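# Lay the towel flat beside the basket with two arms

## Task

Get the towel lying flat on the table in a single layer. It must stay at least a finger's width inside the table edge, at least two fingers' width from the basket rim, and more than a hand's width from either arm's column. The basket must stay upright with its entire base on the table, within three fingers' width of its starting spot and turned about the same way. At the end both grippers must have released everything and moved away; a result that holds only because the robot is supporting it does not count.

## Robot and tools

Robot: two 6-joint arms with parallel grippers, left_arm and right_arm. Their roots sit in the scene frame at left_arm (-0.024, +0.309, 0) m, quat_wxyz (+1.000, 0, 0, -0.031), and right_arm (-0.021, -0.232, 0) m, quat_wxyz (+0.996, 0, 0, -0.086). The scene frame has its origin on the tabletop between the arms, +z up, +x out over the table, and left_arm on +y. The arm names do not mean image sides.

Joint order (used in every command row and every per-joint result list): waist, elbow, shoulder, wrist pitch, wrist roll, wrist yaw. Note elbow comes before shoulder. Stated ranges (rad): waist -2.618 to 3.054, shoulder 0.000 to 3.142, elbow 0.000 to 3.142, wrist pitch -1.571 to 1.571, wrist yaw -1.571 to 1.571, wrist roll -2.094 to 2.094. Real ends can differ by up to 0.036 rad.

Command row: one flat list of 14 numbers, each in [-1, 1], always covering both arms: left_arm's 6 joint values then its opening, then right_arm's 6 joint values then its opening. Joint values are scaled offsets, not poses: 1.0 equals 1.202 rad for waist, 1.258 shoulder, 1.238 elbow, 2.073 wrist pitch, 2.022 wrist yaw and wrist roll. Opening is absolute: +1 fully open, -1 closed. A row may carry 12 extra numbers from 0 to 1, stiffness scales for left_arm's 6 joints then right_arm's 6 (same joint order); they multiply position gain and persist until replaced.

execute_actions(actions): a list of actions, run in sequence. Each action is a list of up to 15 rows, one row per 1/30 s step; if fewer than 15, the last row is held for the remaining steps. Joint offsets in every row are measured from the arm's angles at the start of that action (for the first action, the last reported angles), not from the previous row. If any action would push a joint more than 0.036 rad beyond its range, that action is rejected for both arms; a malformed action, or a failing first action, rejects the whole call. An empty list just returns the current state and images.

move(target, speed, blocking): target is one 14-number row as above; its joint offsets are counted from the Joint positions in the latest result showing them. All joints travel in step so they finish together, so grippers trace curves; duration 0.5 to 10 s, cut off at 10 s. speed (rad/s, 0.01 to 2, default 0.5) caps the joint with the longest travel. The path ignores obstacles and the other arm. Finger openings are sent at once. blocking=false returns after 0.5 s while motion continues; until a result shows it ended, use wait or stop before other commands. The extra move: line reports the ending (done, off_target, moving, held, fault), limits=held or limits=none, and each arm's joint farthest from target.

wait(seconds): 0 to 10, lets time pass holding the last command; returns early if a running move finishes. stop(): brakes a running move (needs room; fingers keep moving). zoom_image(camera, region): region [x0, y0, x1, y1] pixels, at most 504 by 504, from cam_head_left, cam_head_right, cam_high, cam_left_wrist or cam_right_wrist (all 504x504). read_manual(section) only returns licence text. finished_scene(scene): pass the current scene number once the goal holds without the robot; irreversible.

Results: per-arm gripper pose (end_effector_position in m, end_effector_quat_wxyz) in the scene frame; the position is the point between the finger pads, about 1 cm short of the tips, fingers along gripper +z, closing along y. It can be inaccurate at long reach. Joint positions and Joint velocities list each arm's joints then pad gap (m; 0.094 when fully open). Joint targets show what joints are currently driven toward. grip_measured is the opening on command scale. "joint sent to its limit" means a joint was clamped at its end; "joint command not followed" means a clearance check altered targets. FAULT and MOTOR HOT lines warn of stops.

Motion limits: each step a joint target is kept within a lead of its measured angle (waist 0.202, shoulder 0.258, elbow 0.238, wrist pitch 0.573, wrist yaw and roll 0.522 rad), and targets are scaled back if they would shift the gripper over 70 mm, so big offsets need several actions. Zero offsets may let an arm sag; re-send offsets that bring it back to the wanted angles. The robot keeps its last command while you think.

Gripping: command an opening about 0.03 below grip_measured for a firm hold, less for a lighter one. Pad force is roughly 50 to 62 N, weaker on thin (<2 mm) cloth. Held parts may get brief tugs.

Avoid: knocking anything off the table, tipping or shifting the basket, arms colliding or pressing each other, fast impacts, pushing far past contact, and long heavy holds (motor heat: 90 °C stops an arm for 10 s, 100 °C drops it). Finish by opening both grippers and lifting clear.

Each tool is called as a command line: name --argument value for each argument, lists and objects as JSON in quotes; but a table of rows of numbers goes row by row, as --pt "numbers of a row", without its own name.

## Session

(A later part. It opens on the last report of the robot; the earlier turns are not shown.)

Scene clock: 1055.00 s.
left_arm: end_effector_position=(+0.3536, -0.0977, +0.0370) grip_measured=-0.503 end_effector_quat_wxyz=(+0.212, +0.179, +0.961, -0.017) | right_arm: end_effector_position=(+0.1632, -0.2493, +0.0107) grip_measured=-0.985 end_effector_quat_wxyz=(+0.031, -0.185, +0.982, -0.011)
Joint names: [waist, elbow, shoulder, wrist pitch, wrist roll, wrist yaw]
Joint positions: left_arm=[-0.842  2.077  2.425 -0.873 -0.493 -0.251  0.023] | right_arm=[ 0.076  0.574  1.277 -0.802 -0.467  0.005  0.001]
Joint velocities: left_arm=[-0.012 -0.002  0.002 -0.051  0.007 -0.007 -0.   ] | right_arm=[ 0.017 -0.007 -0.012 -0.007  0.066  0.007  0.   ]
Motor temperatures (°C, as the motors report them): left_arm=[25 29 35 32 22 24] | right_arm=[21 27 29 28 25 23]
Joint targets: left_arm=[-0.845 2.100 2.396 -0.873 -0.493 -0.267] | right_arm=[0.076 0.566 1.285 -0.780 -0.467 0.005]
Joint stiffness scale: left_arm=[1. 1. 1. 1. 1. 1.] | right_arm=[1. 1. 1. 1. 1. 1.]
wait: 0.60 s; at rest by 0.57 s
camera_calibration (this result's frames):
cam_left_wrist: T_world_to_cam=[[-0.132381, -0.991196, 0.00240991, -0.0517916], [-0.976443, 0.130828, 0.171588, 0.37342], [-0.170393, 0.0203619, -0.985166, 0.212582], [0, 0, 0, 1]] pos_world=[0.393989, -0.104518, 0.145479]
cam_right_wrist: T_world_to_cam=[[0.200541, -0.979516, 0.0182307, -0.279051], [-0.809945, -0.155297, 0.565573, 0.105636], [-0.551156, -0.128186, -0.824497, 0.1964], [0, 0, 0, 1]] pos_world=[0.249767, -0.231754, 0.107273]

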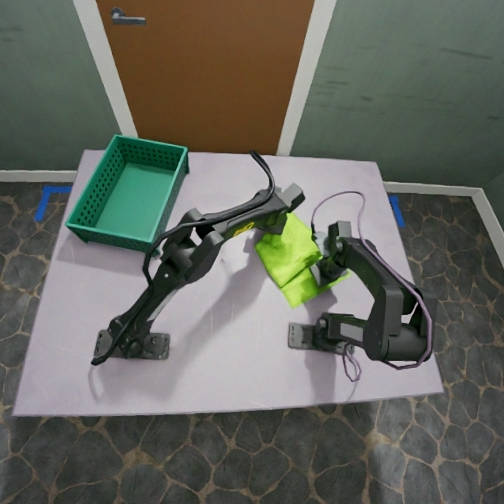

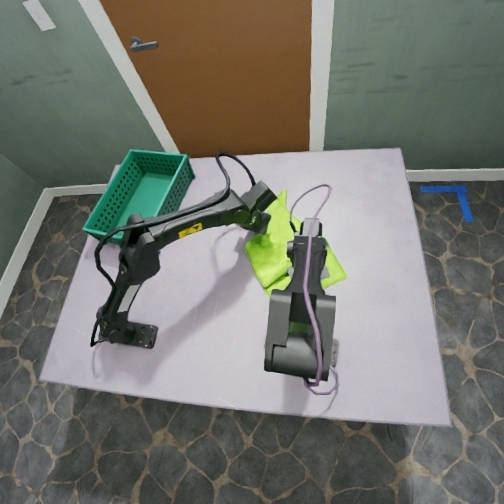

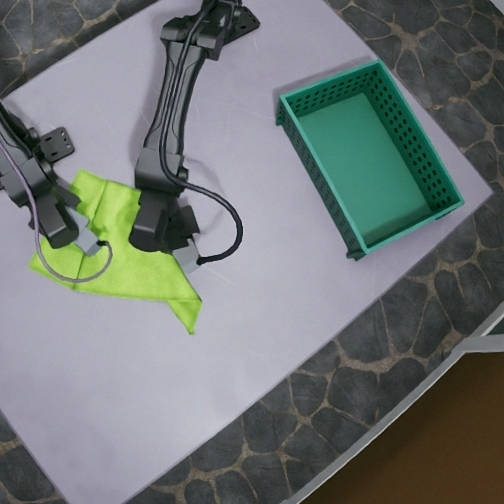

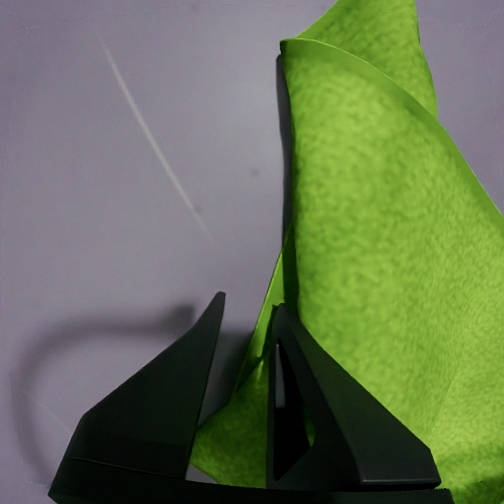

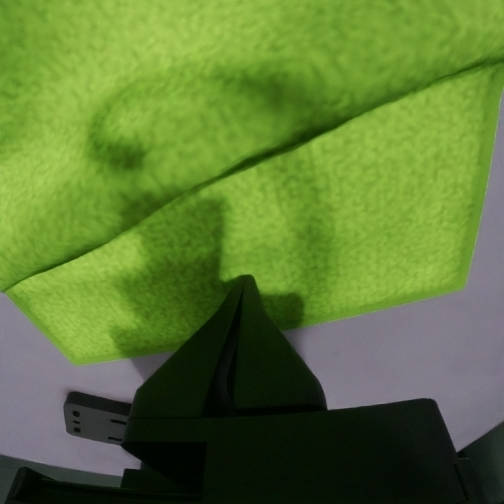

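execute_actions --actions '[[[0,0.018,-0.015,0,0,-0.007,-0.5, 0,-0.006,0.006,0.011,0,0,-1],[0,0.018,-0.008,0,0,-0.007,-0.5, 0,-0.006,0.006,0.011,0,0,-1],[0,0.018,0.0,0,0,-0.007,-0.5, 0,-0.006,0.006,0.011,0,0,-1],[0,0.018,0.005,0,0,-0.007,-0.5, 0,-0.006,0.006,0.011,0,0,-1],[0,0.018,0.01,0,0,-0.007,-0.5, 0,-0.006,0.006,0.011,0,0,-1],[0,0.018,0.015,0,0,-0.007,-0.5, 0,-0.006,0.006,0.011,0,0,-1],[0,0.018,0.02,0,0,-0.007,-0.5, 0,-0.006,0.006,0.011,0,0,-1],[0,0.018,0.025,0,0,-0.007,-0.5, 0,-0.006,0.006,0.011,0,0,-1],[0,0.018,0.03,0,0,-0.007,-0.5, 0,-0.006,0.006,0.011,0,0,-1],[0,0.018,0.033,0,0,-0.007,-0.5, 0,-0.006,0.006,0.011,0,0,-1]],[[0.005,0.015,0.012,-0.005,0,-0.012,-0.5, 0,-0.006,0.006,0.011,0,0,-1],[0.01,0.015,0.012,-0.005,0,-0.012,-0.5, 0,-0.006,0.006,0.011,0,0,-1],[0.014,0.015,0.012,-0.005,0,-0.012,-0.5, 0,-0.006,0.006,0.011,0,0,-1],[0.018,0.015,0.012,-0.005,0,-0.012,-0.5, 0,-0.006,0.006,0.011,0,0,-1],[0.022,0.015,0.012,-0.005,0,-0.012,-0.5, 0,-0.006,0.006,0.011,0,0,-1],[0.026,0.015,0.012,-0.005,0,-0.012,-0.5, 0,-0.006,0.006,0.011,0,0,-1],[0.03,0.015,0.012,-0.005,0,-0.012,-0.5, 0,-0.006,0.006,0.011,0,0,-1],[0.034,0.015,0.012,-0.005,0,-0.012,-0.5, 0,-0.006,0.006,0.011,0,0,-1],[0.038,0.015,0.012,-0.005,0,-0.012,-0.5, 0,-0.006,0.006,0.011,0,0,-1],[0.042,0.015,0.012,-0.005,0,-0.012,-0.5, 0,-0.006,0.006,0.011,0,0,-1],[0.046,0.015,0.012,-0.005,0,-0.012,-0.5, 0,-0.006,0.006,0.011,0,0,-1],[0.05,0.015,0.012,-0.005,0,-0.012,-0.5, 0,-0.006,0.006,0.011,0,0,-1],[0.054,0.015,0.012,-0.005,0,-0.012,-0.5, 0,-0.006,0.006,0.011,0,0,-1],[0.058,0.015,0.012,-0.005,0,-0.012,-0.5, 0,-0.006,0.006,0.011,0,0,-1],[0.062,0.015,0.012,-0.005,0,-0.012,-0.5, 0,-0.006,0.006,0.011,0,0,-1]]]'

wait --seconds 0.5

Scene clock: 1078.77 s.
left_arm: end_effector_position=(+0.3742, -0.0776, +0.0241) grip_measured=-0.503 end_effector_quat_wxyz=(+0.208, +0.156, +0.966, -0.002) | right_arm: end_effector_position=(+0.1635, -0.2493, +0.0107) grip_measured=-0.985 end_effector_quat_wxyz=(+0.031, -0.185, +0.982, -0.012)
Joint names: [waist, elbow, shoulder, wrist pitch, wrist roll, wrist yaw]
Joint positions: left_arm=[-0.794  2.082  2.454 -0.867 -0.493 -0.261  0.023] | right_arm=[ 0.076  0.574  1.277 -0.801 -0.467  0.005  0.001]
Joint velocities: left_arm=[ 0.168  0.007 -0.002 -0.081 -0.037 -0.022 -0.   ] | right_arm=[-0.012  0.007 -0.032  0.037 -0.066  0.081 -0.001]
Motor temperatures (°C, as the motors report them): left_arm=[25 29 36 32 22 24] | right_arm=[21 27 29 28 25 23]
Joint targets: left_arm=[-0.768 2.101 2.467 -0.879 -0.493 -0.281] | right_arm=[0.076 0.566 1.285 -0.778 -0.467 0.005]
Joint stiffness scale: left_arm=[1. 1. 1. 1. 1. 1.] | right_arm=[1. 1. 1. 1. 1. 1.]
camera_calibration (this result's frames):
cam_left_wrist: T_world_to_cam=[[-0.080569, -0.996603, -0.0170715, -0.0484374], [-0.981066, 0.0762635, 0.178024, 0.390492], [-0.176117, 0.0310915, -0.983878, 0.2059], [0, 0, 0, 1]] pos_world=[0.415458, -0.0844549, 0.132237]
cam_right_wrist: T_world_to_cam=[[0.20052, -0.979514, 0.0185658, -0.279134], [-0.810588, -0.155236, 0.564667, 0.105981], [-0.550217, -0.128276, -0.82511, 0.196398], [0, 0, 0, 1]] pos_world=[0.24994, -0.23177, 0.107388]

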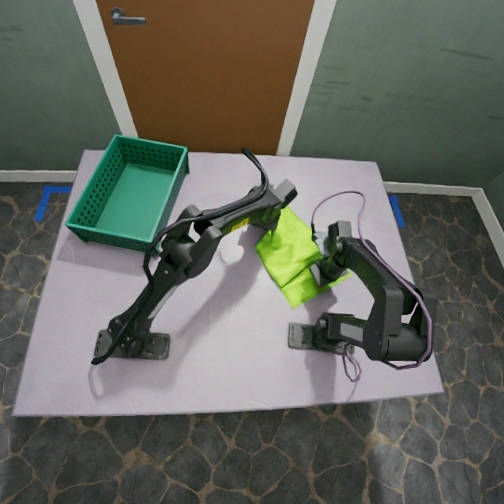

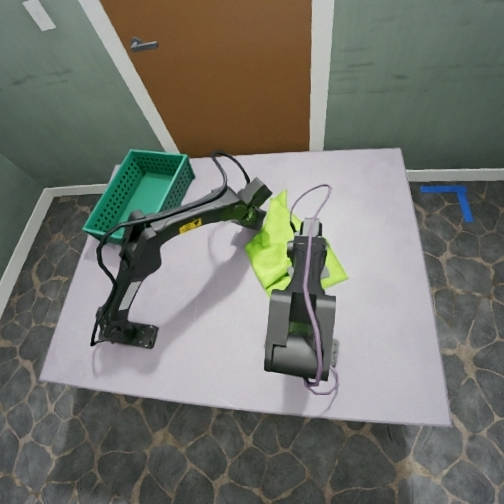

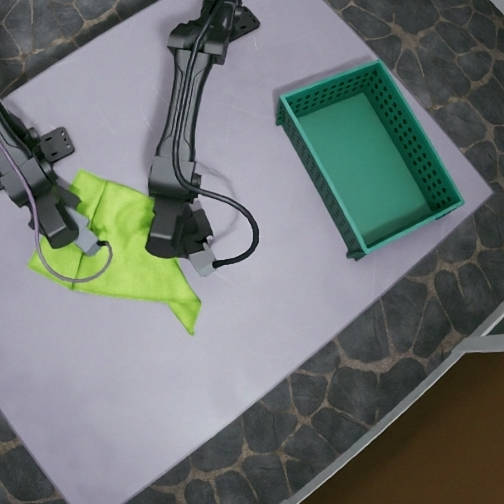

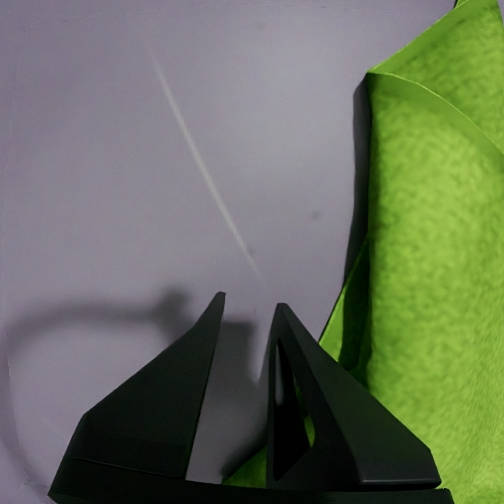

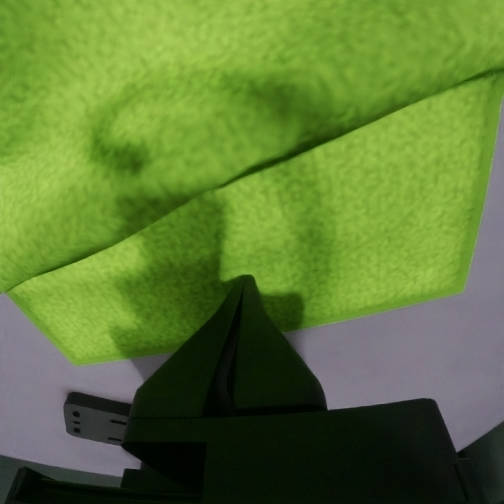

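Scene clock: 1079.27 s.
left_arm: end_effector_position=(+0.3812, -0.0703, +0.0242) grip_measured=-0.503 end_effector_quat_wxyz=(+0.209, +0.147, +0.967, +0.001) | right_arm: end_effector_position=(+0.1635, -0.2493, +0.0107) grip_measured=-0.985 end_effector_quat_wxyz=(+0.031, -0.185, +0.982, -0.012)
Joint names: [waist, elbow, shoulder, wrist pitch, wrist roll, wrist yaw]
Joint positions: left_arm=[-0.776  2.082  2.454 -0.867 -0.493 -0.264  0.023] | right_arm=[ 0.076  0.574  1.277 -0.801 -0.467  0.005  0.001]
Joint velocities: left_arm=[-0.002  0.007 -0.002  0.007  0.022 -0.022  0.   ] | right_arm=[-0.017 -0.002  0.002  0.022 -0.095 -0.022 -0.   ]
Motor temperatures (°C, as the motors report them): left_arm=[25 29 36 32 22 24] | right_arm=[21 27 29 28 25 23]
Joint targets: left_arm=[-0.768 2.101 2.467 -0.879 -0.493 -0.281] | right_arm=[0.076 0.566 1.285 -0.778 -0.467 0.005]
Joint stiffness scale: left_arm=[1. 1. 1. 1. 1. 1.] | right_arm=[1. 1. 1. 1. 1. 1.]
wait: 0.50 s; at rest by 0.33 s
camera_calibration (this result's frames):
cam_left_wrist: T_world_to_cam=[[-0.0622952, -0.997884, -0.0186155, -0.0475849], [-0.982583, 0.0580469, 0.176528, 0.396113], [-0.175074, 0.0292881, -0.98412, 0.206484], [0, 0, 0, 1]] pos_world=[0.4224, -0.0765249, 0.132394]
cam_right_wrist: T_world_to_cam=[[0.20052, -0.979514, 0.0185658, -0.279134], [-0.810588, -0.155236, 0.564667, 0.105981], [-0.550217, -0.128276, -0.82511, 0.196398], [0, 0, 0, 1]] pos_world=[0.24994, -0.23177, 0.107388]

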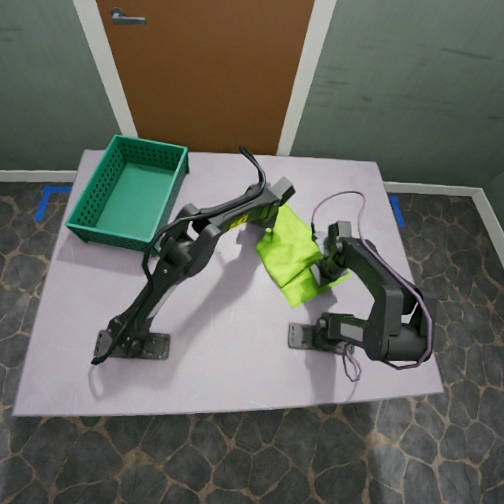

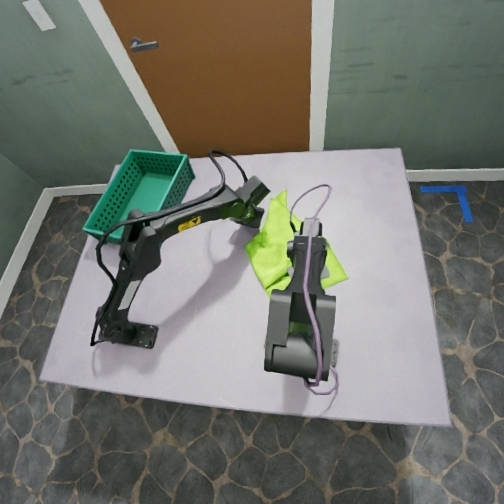

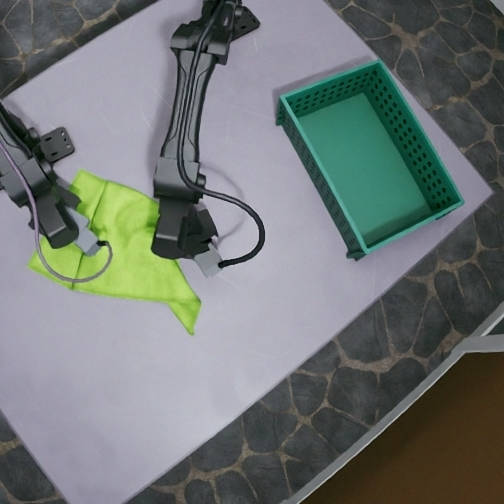

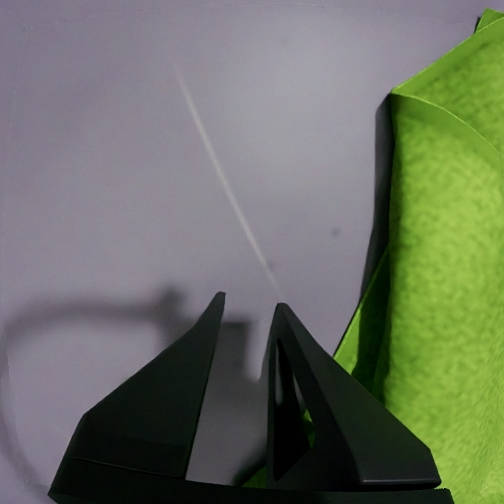

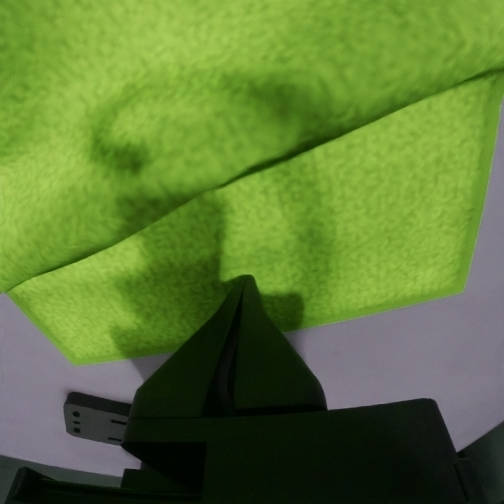

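move --target '[0,0.02,-0.075,0,0,0,-1, 0,0.09,-0.05,-0.066,0,0,0.0]' --speed 0.3

Scene clock: 1134.37 s.
left_arm: end_effector_position=(+0.3849, -0.0745, +0.0648) grip_measured=-0.982 end_effector_quat_wxyz=(+0.237, +0.141, +0.961, -0.023) | right_arm: end_effector_position=(+0.1648, -0.2494, +0.0360) grip_measured=-0.002 end_effector_quat_wxyz=(+0.030, -0.185, +0.982, -0.011)
Joint names: [waist, elbow, shoulder, wrist pitch, wrist roll, wrist yaw]
Joint positions: left_arm=[-0.776  2.082  2.378 -0.867 -0.493 -0.263  0.001] | right_arm=[ 0.076  0.657  1.237 -0.927 -0.467  0.005  0.047]
Joint velocities: left_arm=[-0.007 -0.007 -0.007 -0.022 -0.022 -0.051  0.002] | right_arm=[-0.002 -0.007 -0.002  0.007 -0.022 -0.007 -0.   ]
Motor temperatures (°C, as the motors report them): left_arm=[25 29 35 31 22 24] | right_arm=[21 27 28 28 25 23]
Joint targets: left_arm=[-0.776 2.107 2.360 -0.867 -0.493 -0.263] | right_arm=[0.076 0.685 1.214 -0.937 -0.467 0.005]
Joint stiffness scale: left_arm=[1. 1. 1. 1. 1. 1.] | right_arm=[1. 1. 1. 1. 1. 1.]
move: off_target (left_arm, right_arm); limits=none; left_arm: farthest joint: the elbow, 0.025 radians from its target (0.025 radians at the start); right_arm: farthest joint: the elbow, 0.028 radians from its target (0.112 radians at the start)
camera_calibration (this result's frames):
cam_left_wrist: T_world_to_cam=[[-0.0628422, -0.997416, 0.0348207, -0.0540517], [-0.990142, 0.0666842, 0.123178, 0.399854], [-0.125181, -0.0267367, -0.991774, 0.224407], [0, 0, 0, 1]] pos_world=[0.420607, -0.0745761, 0.17519]
cam_right_wrist: T_world_to_cam=[[0.200575, -0.979519, 0.0176721, -0.279953], [-0.808869, -0.1554, 0.567081, 0.0922646], [-0.552721, -0.128037, -0.823472, 0.218393], [0, 0, 0, 1]] pos_world=[0.251492, -0.231919, 0.132467]

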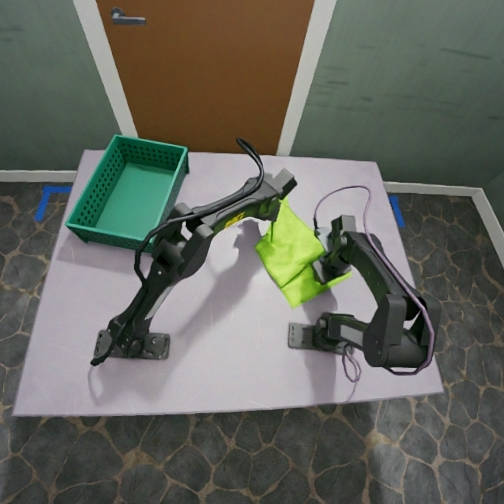

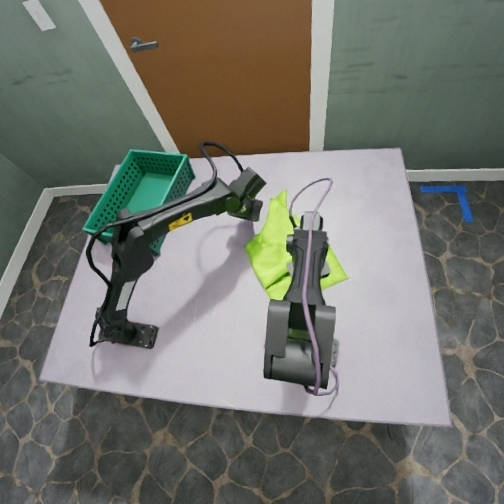

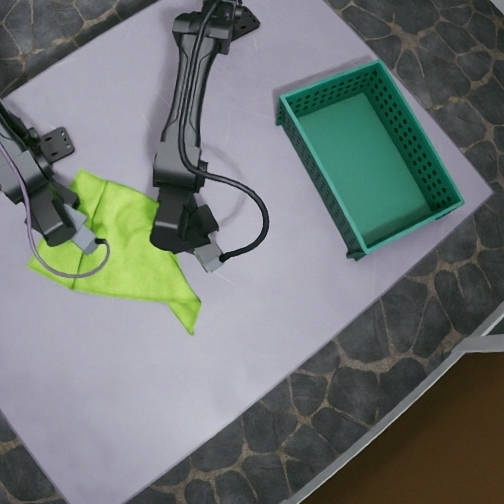

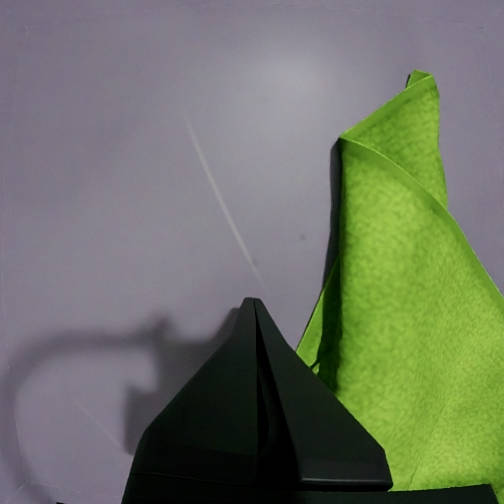

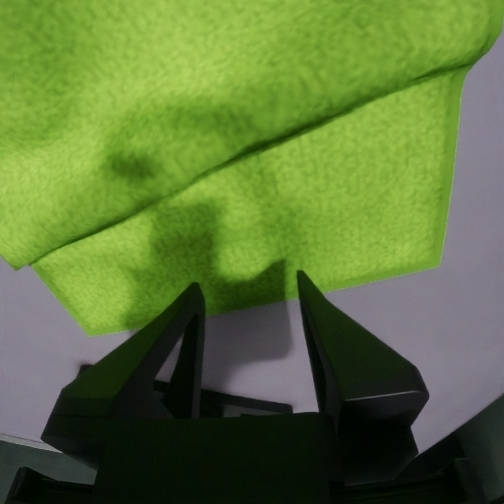

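move --target '[0,0.02,0.005,0.09,0,0.137,-1, -0.342,0.301,0.275,-0.074,-0.251,0,0.0]' --speed 0.5

Scene clock: 1145.97 s.
left_arm: end_effector_position=(+0.3749, -0.1346, +0.0725) grip_measured=-0.982 end_effector_quat_wxyz=(+0.216, +0.166, +0.946, -0.174) | right_arm: end_effector_position=(+0.1901, -0.3466, +0.0507) grip_measured=-0.002 end_effector_quat_wxyz=(-0.031, -0.232, +0.972, +0.023)
Joint names: [waist, elbow, shoulder, wrist pitch, wrist roll, wrist yaw]
Joint positions: left_arm=[-0.776  2.082  2.388 -0.703 -0.493  0.007  0.001] | right_arm=[-0.325  0.998  1.579 -1.067 -0.966  0.007  0.047]
Joint velocities: left_arm=[ 0.007 -0.002  0.007 -0.007  0.037 -0.022 -0.001] | right_arm=[ 0.002  0.017 -0.012 -0.066 -0.051 -0.007 -0.001]
Motor temperatures (°C, as the motors report them): left_arm=[25 29 36 32 22 24] | right_arm=[21 27 28 27 25 23]
Joint targets: left_arm=[-0.776 2.107 2.384 -0.680 -0.493 0.014] | right_arm=[-0.334 1.030 1.583 -1.081 -0.975 0.005]
Joint stiffness scale: left_arm=[1. 1. 1. 1. 1. 1.] | right_arm=[1. 1. 1. 1. 1. 1.]
move: off_target (left_arm, right_arm); limits=none; left_arm: farthest joint: the elbow, 0.025 radians from its target (0.025 radians at the start); right_arm: farthest joint: the elbow, 0.031 radians from its target (0.373 radians at the start)
camera_calibration (this result's frames):
cam_left_wrist: T_world_to_cam=[[-0.172554, -0.934809, 0.310413, -0.0852948], [-0.960681, 0.229314, 0.156549, 0.401462], [-0.217525, -0.271195, -0.937623, 0.226904], [0, 0, 0, 1]] pos_world=[0.420317, -0.11026, 0.176378]
cam_right_wrist: T_world_to_cam=[[0.293004, -0.954487, -0.0557144, -0.385681], [-0.706877, -0.255494, 0.659582, 0.0305464], [-0.643797, -0.153877, -0.749565, 0.23662], [0, 0, 0, 1]] pos_world=[0.286933, -0.323913, 0.135726]

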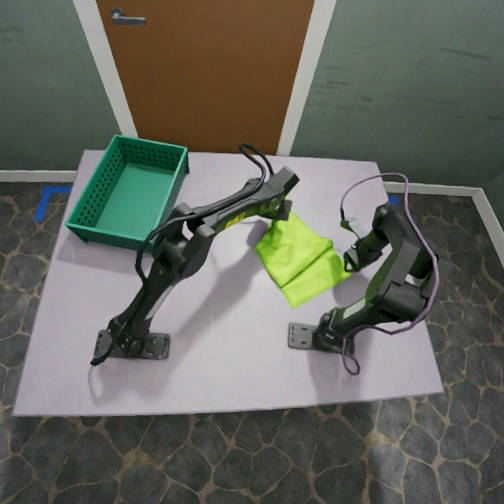

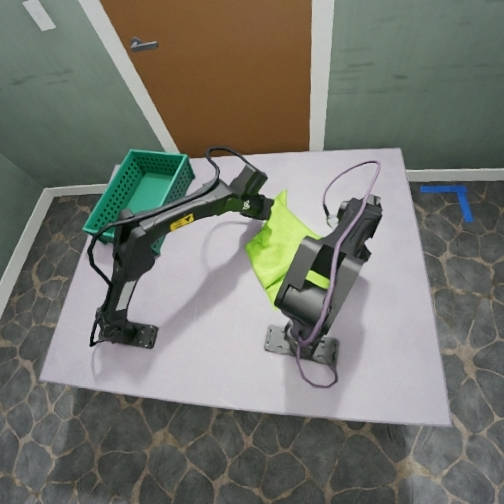

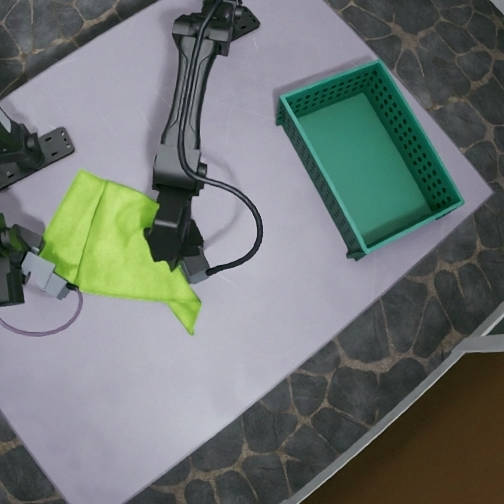

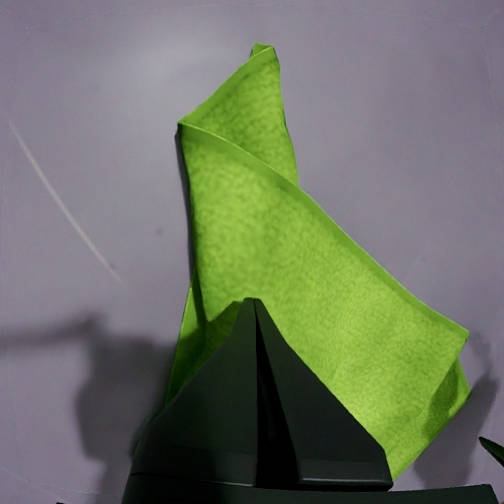

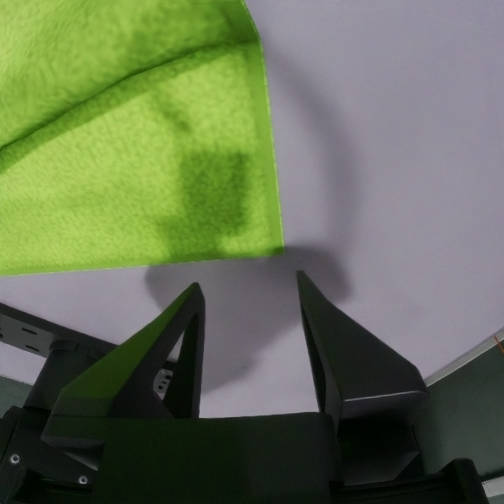

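move --target '[0,0.02,0.076,0,0,0,-1, 0.018,-0.069,0.08,0.087,0,0,0.0]' --speed 0.2

Scene clock: 1159.40 s.
left_arm: end_effector_position=(+0.3722, -0.1317, +0.0297) grip_measured=-0.982 end_effector_quat_wxyz=(+0.189, +0.168, +0.955, -0.153) | right_arm: end_effector_position=(+0.1951, -0.3470, +0.0096) grip_measured=-0.002 end_effector_quat_wxyz=(-0.036, -0.236, +0.971, +0.027)
Joint names: [waist, elbow, shoulder, wrist pitch, wrist roll, wrist yaw]
Joint positions: left_arm=[-0.776  2.082  2.464 -0.698 -0.493  0.007  0.001] | right_arm=[-0.316  0.922  1.677 -0.905 -0.966  0.007  0.047]
Joint velocities: left_arm=[ 0.002  0.007  0.002 -0.007  0.022  0.022  0.   ] | right_arm=[-0.002  0.002 -0.007  0.022 -0.051 -0.081  0.   ]
Motor temperatures (°C, as the motors report them): left_arm=[25 29 36 32 22 24] | right_arm=[21 27 28 27 25 23]
Joint targets: left_arm=[-0.776 2.107 2.484 -0.703 -0.493 0.007] | right_arm=[-0.304 0.913 1.680 -0.887 -0.965 0.007]
Joint stiffness scale: left_arm=[1. 1. 1. 1. 1. 1.] | right_arm=[1. 1. 1. 1. 1. 1.]
move: off_target (left_arm); limits=none; left_arm: farthest joint: the elbow, 0.025 radians from its target (0.025 radians at the start); right_arm: farthest joint: the wrist pitch, 0.019 radians from its target (0.181 radians at the start)
camera_calibration (this result's frames):
cam_left_wrist: T_world_to_cam=[[-0.158993, -0.949927, 0.268997, -0.0755191], [-0.951857, 0.219818, 0.213654, 0.398603], [-0.262086, -0.222078, -0.939144, 0.210074], [0, 0, 0, 1]] pos_world=[0.422464, -0.112705, 0.132441]
cam_right_wrist: T_world_to_cam=[[0.30074, -0.951545, -0.0641604, -0.390237], [-0.697696, -0.265378, 0.665428, 0.0558486], [-0.650211, -0.155356, -0.7437, 0.209682], [0, 0, 0, 1]] pos_world=[0.292663, -0.323932, 0.0937393]

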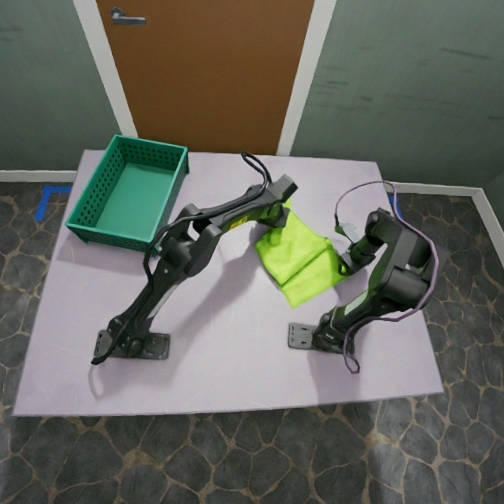

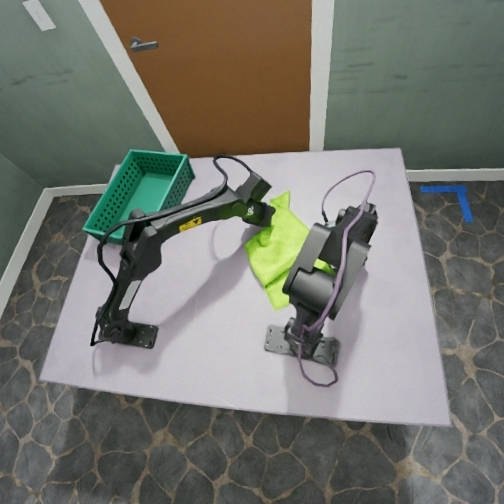

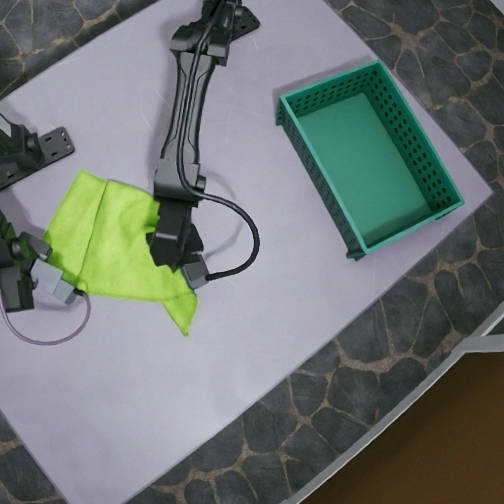

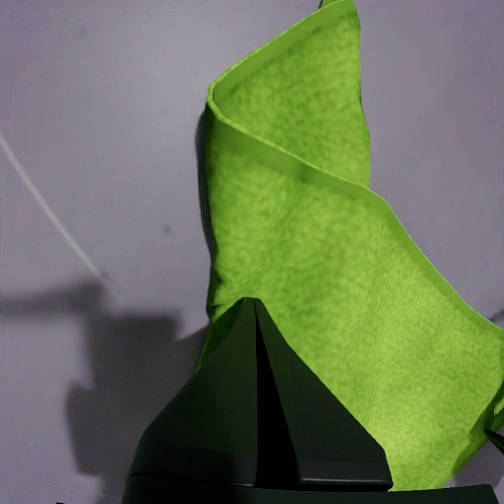

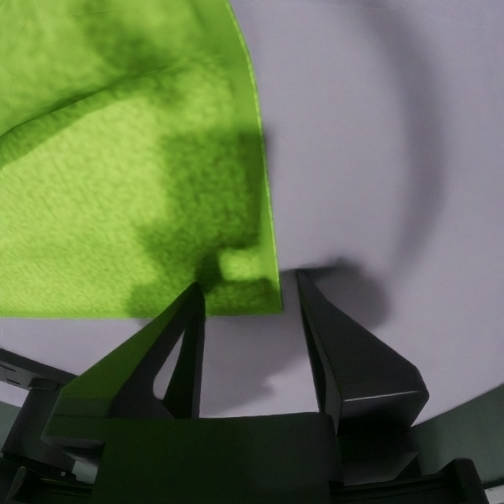

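Close right gradually.

execute_actions --actions '[[[0,0.02,0.016,0,0,0,-1, 0,-0.007,0.003,0,0,0,-0.04],[0,0.02,0.016,0,0,0,-1, 0,-0.007,0.003,0,0,0,-0.08],[0,0.02,0.016,0,0,0,-1, 0,-0.007,0.003,0,0,0,-0.12],[0,0.02,0.016,0,0,0,-1, 0,-0.007,0.003,0,0,0,-0.16],[0,0.02,0.016,0,0,0,-1, 0,-0.007,0.003,0,0,0,-0.2],[0,0.02,0.016,0,0,0,-1, 0,-0.007,0.003,0,0,0,-0.24],[0,0.02,0.016,0,0,0,-1, 0,-0.007,0.003,0,0,0,-0.28],[0,0.02,0.016,0,0,0,-1, 0,-0.007,0.003,0,0,0,-0.32],[0,0.02,0.016,0,0,0,-1, 0,-0.007,0.003,0,0,0,-0.36],[0,0.02,0.016,0,0,0,-1, 0,-0.007,0.003,0,0,0,-0.4],[0,0.02,0.016,0,0,0,-1, 0,-0.007,0.003,0,0,0,-0.44],[0,0.02,0.016,0,0,0,-1, 0,-0.007,0.003,0,0,0,-0.48],[0,0.02,0.016,0,0,0,-1, 0,-0.007,0.003,0,0,0,-0.52],[0,0.02,0.016,0,0,0,-1, 0,-0.007,0.003,0,0,0,-0.56],[0,0.02,0.016,0,0,0,-1, 0,-0.007,0.003,0,0,0,-0.6]],[[0,0.02,0.016,0,0,0,-1, 0,-0.007,0.003,0,0,0,-0.64],[0,0.02,0.016,0,0,0,-1, 0,-0.007,0.003,0,0,0,-0.68],[0,0.02,0.016,0,0,0,-1, 0,-0.007,0.003,0,0,0,-0.72],[0,0.02,0.016,0,0,0,-1, 0,-0.007,0.003,0,0,0,-0.76],[0,0.02,0.016,0,0,0,-1, 0,-0.007,0.003,0,0,0,-0.8],[0,0.02,0.016,0,0,0,-1, 0,-0.007,0.003,0,0,0,-0.84],[0,0.02,0.016,0,0,0,-1, 0,-0.007,0.003,0,0,0,-0.88],[0,0.02,0.016,0,0,0,-1, 0,-0.007,0.003,0,0,0,-0.92],[0,0.02,0.016,0,0,0,-1, 0,-0.007,0.003,0,0,0,-0.96],[0,0.02,0.016,0,0,0,-1, 0,-0.007,0.003,0,0,0,-1]]]'

Scene clock: 1176.23 s.
left_arm: end_effector_position=(+0.3723, -0.1319, +0.0298) grip_measured=-0.982 end_effector_quat_wxyz=(+0.190, +0.168, +0.955, -0.153) | right_arm: end_effector_position=(+0.1950, -0.3475, +0.0096) grip_measured=-0.985 end_effector_quat_wxyz=(-0.036, -0.237, +0.971, +0.026)
Joint names: [waist, elbow, shoulder, wrist pitch, wrist roll, wrist yaw]
Joint positions: left_arm=[-0.776  2.082  2.464 -0.696 -0.493  0.007  0.001] | right_arm=[-0.316  0.922  1.677 -0.905 -0.966  0.01   0.001]
Joint velocities: left_arm=[ 0.017  0.007 -0.012  0.022 -0.022  0.007  0.   ] | right_arm=[ 0.012 -0.002  0.002 -0.037  0.066 -0.066  0.001]
Motor temperatures (°C, as the motors report them): left_arm=[25 29 35 32 22 24] | right_arm=[21 27 28 27 25 23]
Joint targets: left_arm=[-0.776 2.107 2.484 -0.697 -0.493 0.007] | right_arm=[-0.316 0.913 1.680 -0.905 -0.966 0.008]
Joint stiffness scale: left_arm=[1. 1. 1. 1. 1. 1.] | right_arm=[1. 1. 1. 1. 1. 1.]
camera_calibration (this result's frames):
cam_left_wrist: T_world_to_cam=[[-0.159199, -0.949698, 0.269684, -0.0756194], [-0.95202, 0.219999, 0.212739, 0.398887], [-0.261368, -0.222877, -0.939155, 0.20983], [0, 0, 0, 1]] pos_world=[0.422553, -0.112804, 0.132597]
cam_right_wrist: T_world_to_cam=[[0.300908, -0.951634, -0.0620288, -0.390721], [-0.697027, -0.26386, 0.666732, 0.0560156], [-0.650851, -0.157389, -0.742712, 0.208924], [0, 0, 0, 1]] pos_world=[0.292594, -0.324161, 0.0935873]

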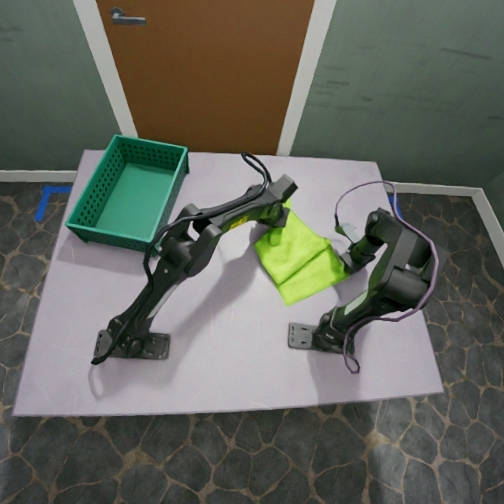

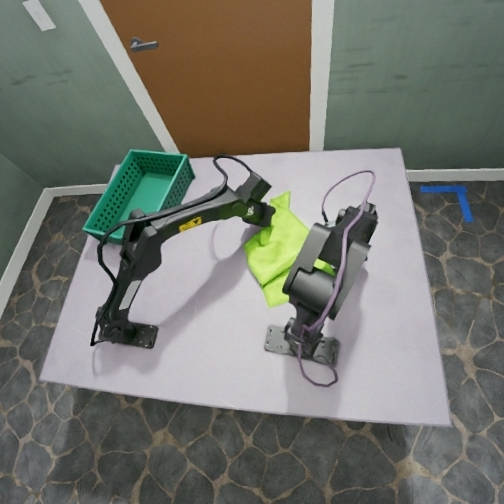

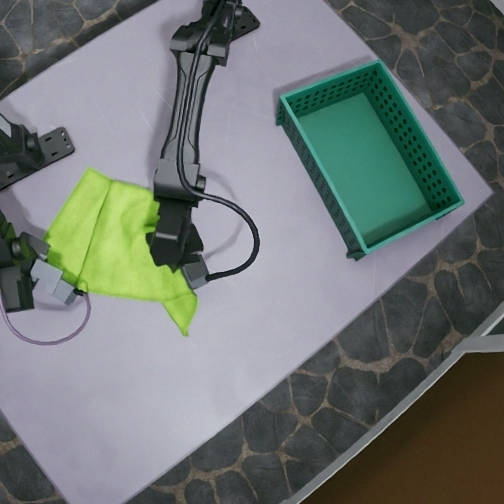

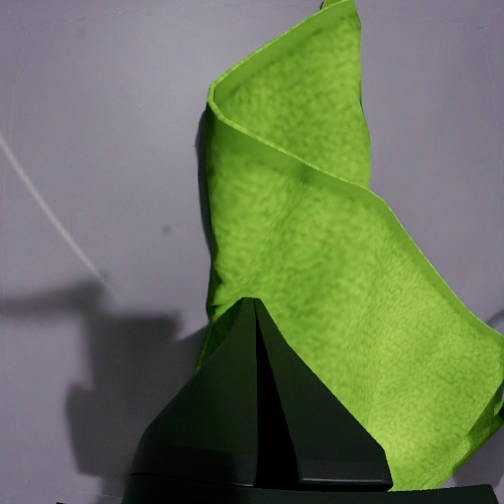

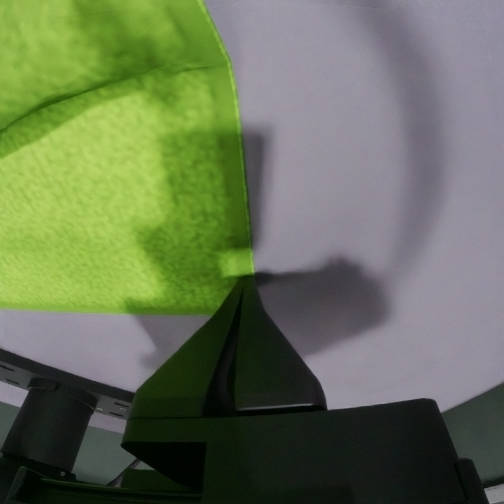

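move --target '[0.164,-0.716,-0.474,0.036,0,0,-1, 0.15,0.12,-0.12,-0.09,0,0,0.0]' --speed 0.4

Scene clock: 1206.27 s.
left_arm: end_effector_position=(+0.2866, +0.0719, +0.0187) grip_measured=-0.983 end_effector_quat_wxyz=(+0.099, +0.079, +0.990, -0.069) | right_arm: end_effector_position=(+0.2185, -0.3122, +0.0662) grip_measured=-0.002 end_effector_quat_wxyz=(-0.011, -0.317, +0.948, +0.002)
Joint names: [waist, elbow, shoulder, wrist pitch, wrist roll, wrist yaw]
Joint positions: left_arm=[-0.589  1.208  1.894 -0.643 -0.493  0.008  0.001] | right_arm=[-0.149  1.04   1.553 -1.078 -0.966  0.01   0.047]
Joint velocities: left_arm=[ 0.002 -0.012  0.002  0.007 -0.037  0.007  0.   ] | right_arm=[-0.007  0.002 -0.002  0.022 -0.022  0.007 -0.001]
Motor temperatures (°C, as the motors report them): left_arm=[25 29 35 32 22 24] | right_arm=[21 27 28 26 25 23]
Joint targets: left_arm=[-0.579 1.196 1.867 -0.622 -0.493 0.007] | right_arm=[-0.136 1.071 1.526 -1.091 -0.966 0.010]
Joint stiffness scale: left_arm=[1. 1. 1. 1. 1. 1.] | right_arm=[1. 1. 1. 1. 1. 1.]
move: off_target (left_arm, right_arm); limits=none; left_arm: farthest joint: the shoulder, 0.027 radians from its target (0.596 radians at the start); right_arm: farthest joint: the elbow, 0.031 radians from its target (0.148 radians at the start)
camera_calibration (this result's frames):
cam_left_wrist: T_world_to_cam=[[0.05824, -0.991938, 0.112552, 0.05088], [-0.913866, -0.00759464, 0.405945, 0.276583], [-0.401818, -0.1265, -0.90694, 0.255162], [0, 0, 0, 1]] pos_world=[0.352325, 0.0848483, 0.113412]
cam_right_wrist: T_world_to_cam=[[0.458108, -0.888801, -0.0130282, -0.37864], [-0.685161, -0.362409, 0.631834, 0.0128957], [-0.566296, -0.280522, -0.774994, 0.217027], [0, 0, 0, 1]] pos_world=[0.305196, -0.270981, 0.155114]

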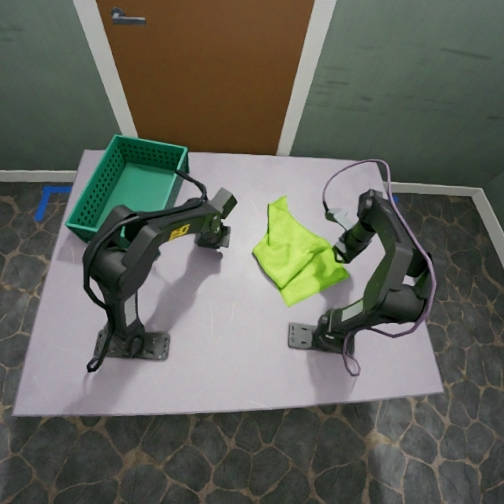

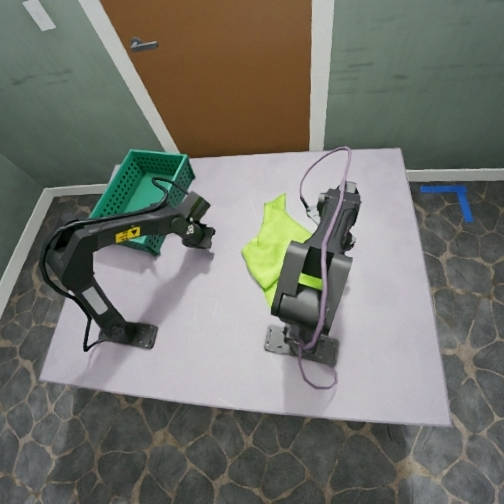

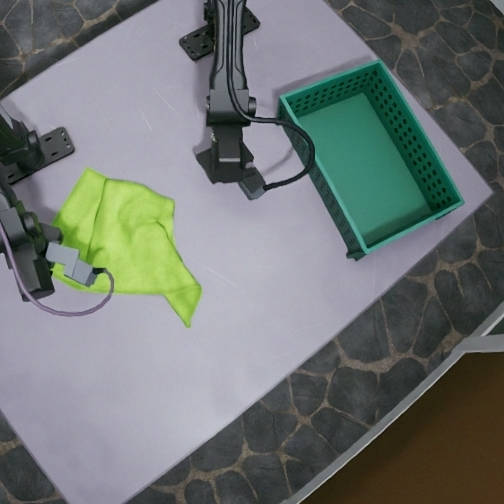

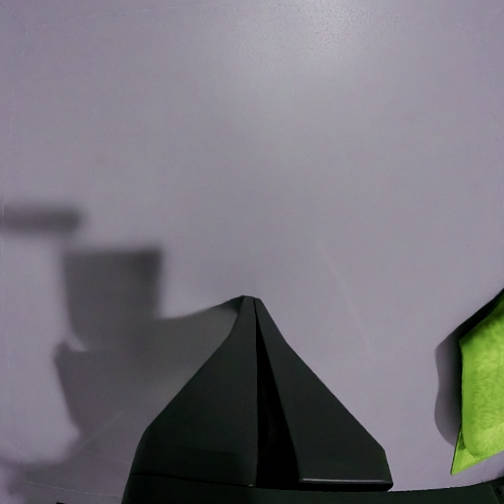

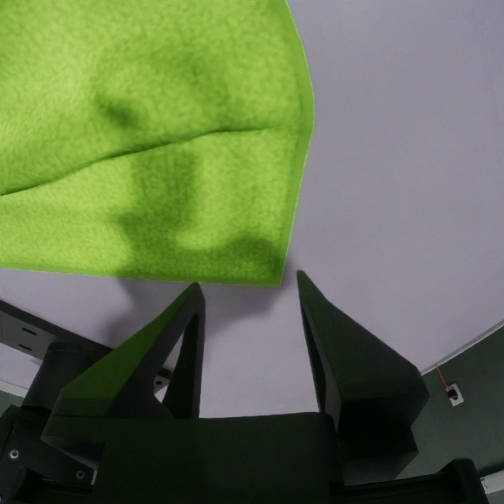

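move --target '[0.3,0.0,-0.4,0,0,0,0.0, 0.442,0.95,0.664,-0.057,0.809,0.064,0.2]' --speed 0.9

Scene clock: 1235.30 s.
left_arm: end_effector_position=(+0.3539, +0.1901, +0.2036) grip_measured=-0.003 end_effector_quat_wxyz=(+0.327, -0.087, +0.930, -0.145) | right_arm: end_effector_position=(+0.4804, -0.1463, +0.0609) grip_measured=+0.198 end_effector_quat_wxyz=(+0.104, +0.228, +0.968, -0.019)
Joint names: [waist, elbow, shoulder, wrist pitch, wrist roll, wrist yaw]
Joint positions: left_arm=[-0.239  1.208  1.411 -0.636 -0.493  0.014  0.047] | right_arm=[ 0.382  2.182  2.396 -1.184  0.661  0.124  0.056]
Joint velocities: left_arm=[ 0.002  0.007  0.007 -0.051  0.007  0.007 -0.   ] | right_arm=[-0.007 -0.007 -0.002  0.095 -0.095 -0.022 -0.001]
Motor temperatures (°C, as the motors report them): left_arm=[25 28 34 32 22 24] | right_arm=[22 27 29 26 25 23]
Joint targets: left_arm=[-0.228 1.208 1.391 -0.643 -0.493 0.009] | right_arm=[0.383 2.215 2.388 -1.196 0.670 0.140]
Joint stiffness scale: left_arm=[1. 1. 1. 1. 1. 1.] | right_arm=[1. 1. 1. 1. 1. 1.]
move: off_target (right_arm); limits=none; left_arm: farthest joint: the shoulder, 0.020 radians from its target (0.504 radians at the start); right_arm: farthest joint: the elbow, 0.034 radians from its target (1.176 radians at the start)
camera_calibration (this result's frames):
cam_left_wrist: T_world_to_cam=[[0.268544, -0.872681, 0.407814, -0.0137858], [-0.958256, -0.285154, 0.0208071, 0.410889], [0.0981318, -0.396378, -0.912828, 0.340411], [0, 0, 0, 1]] pos_world=[0.364034, 0.240067, 0.307809]
cam_right_wrist: T_world_to_cam=[[-0.585127, -0.809358, -0.0506521, 0.163757], [-0.740939, 0.508187, 0.439039, 0.421743], [-0.329599, 0.294424, -0.897039, 0.385563], [0, 0, 0, 1]] pos_world=[0.535386, -0.195305, 0.168998]

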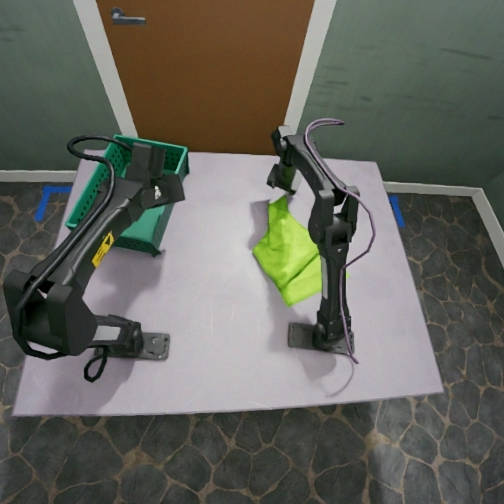

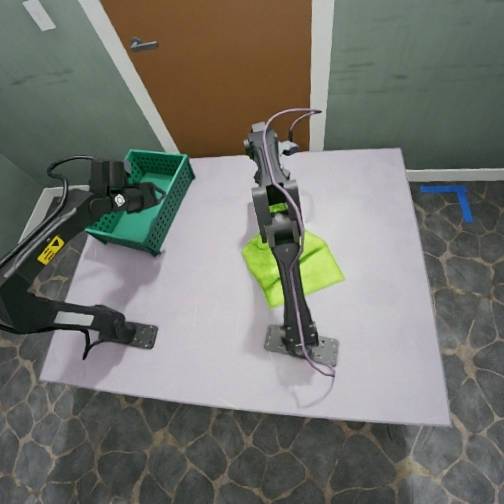

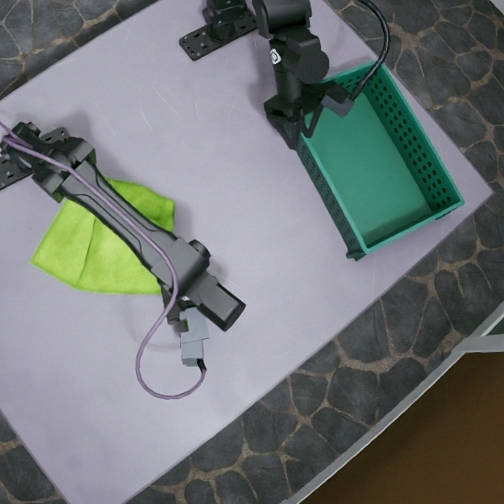

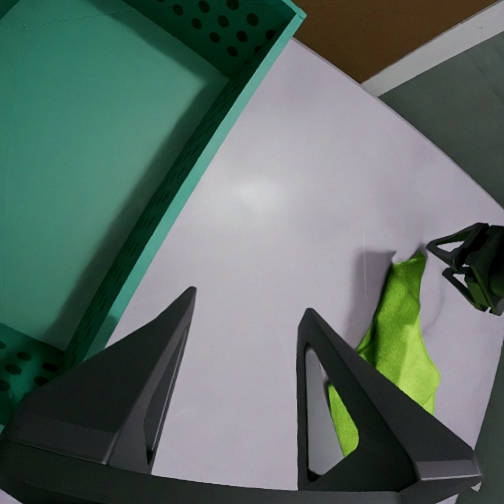

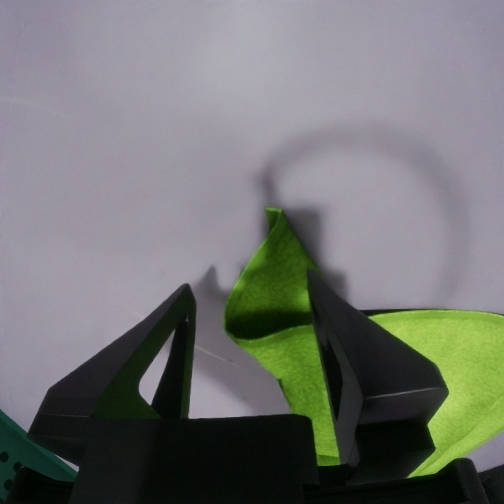

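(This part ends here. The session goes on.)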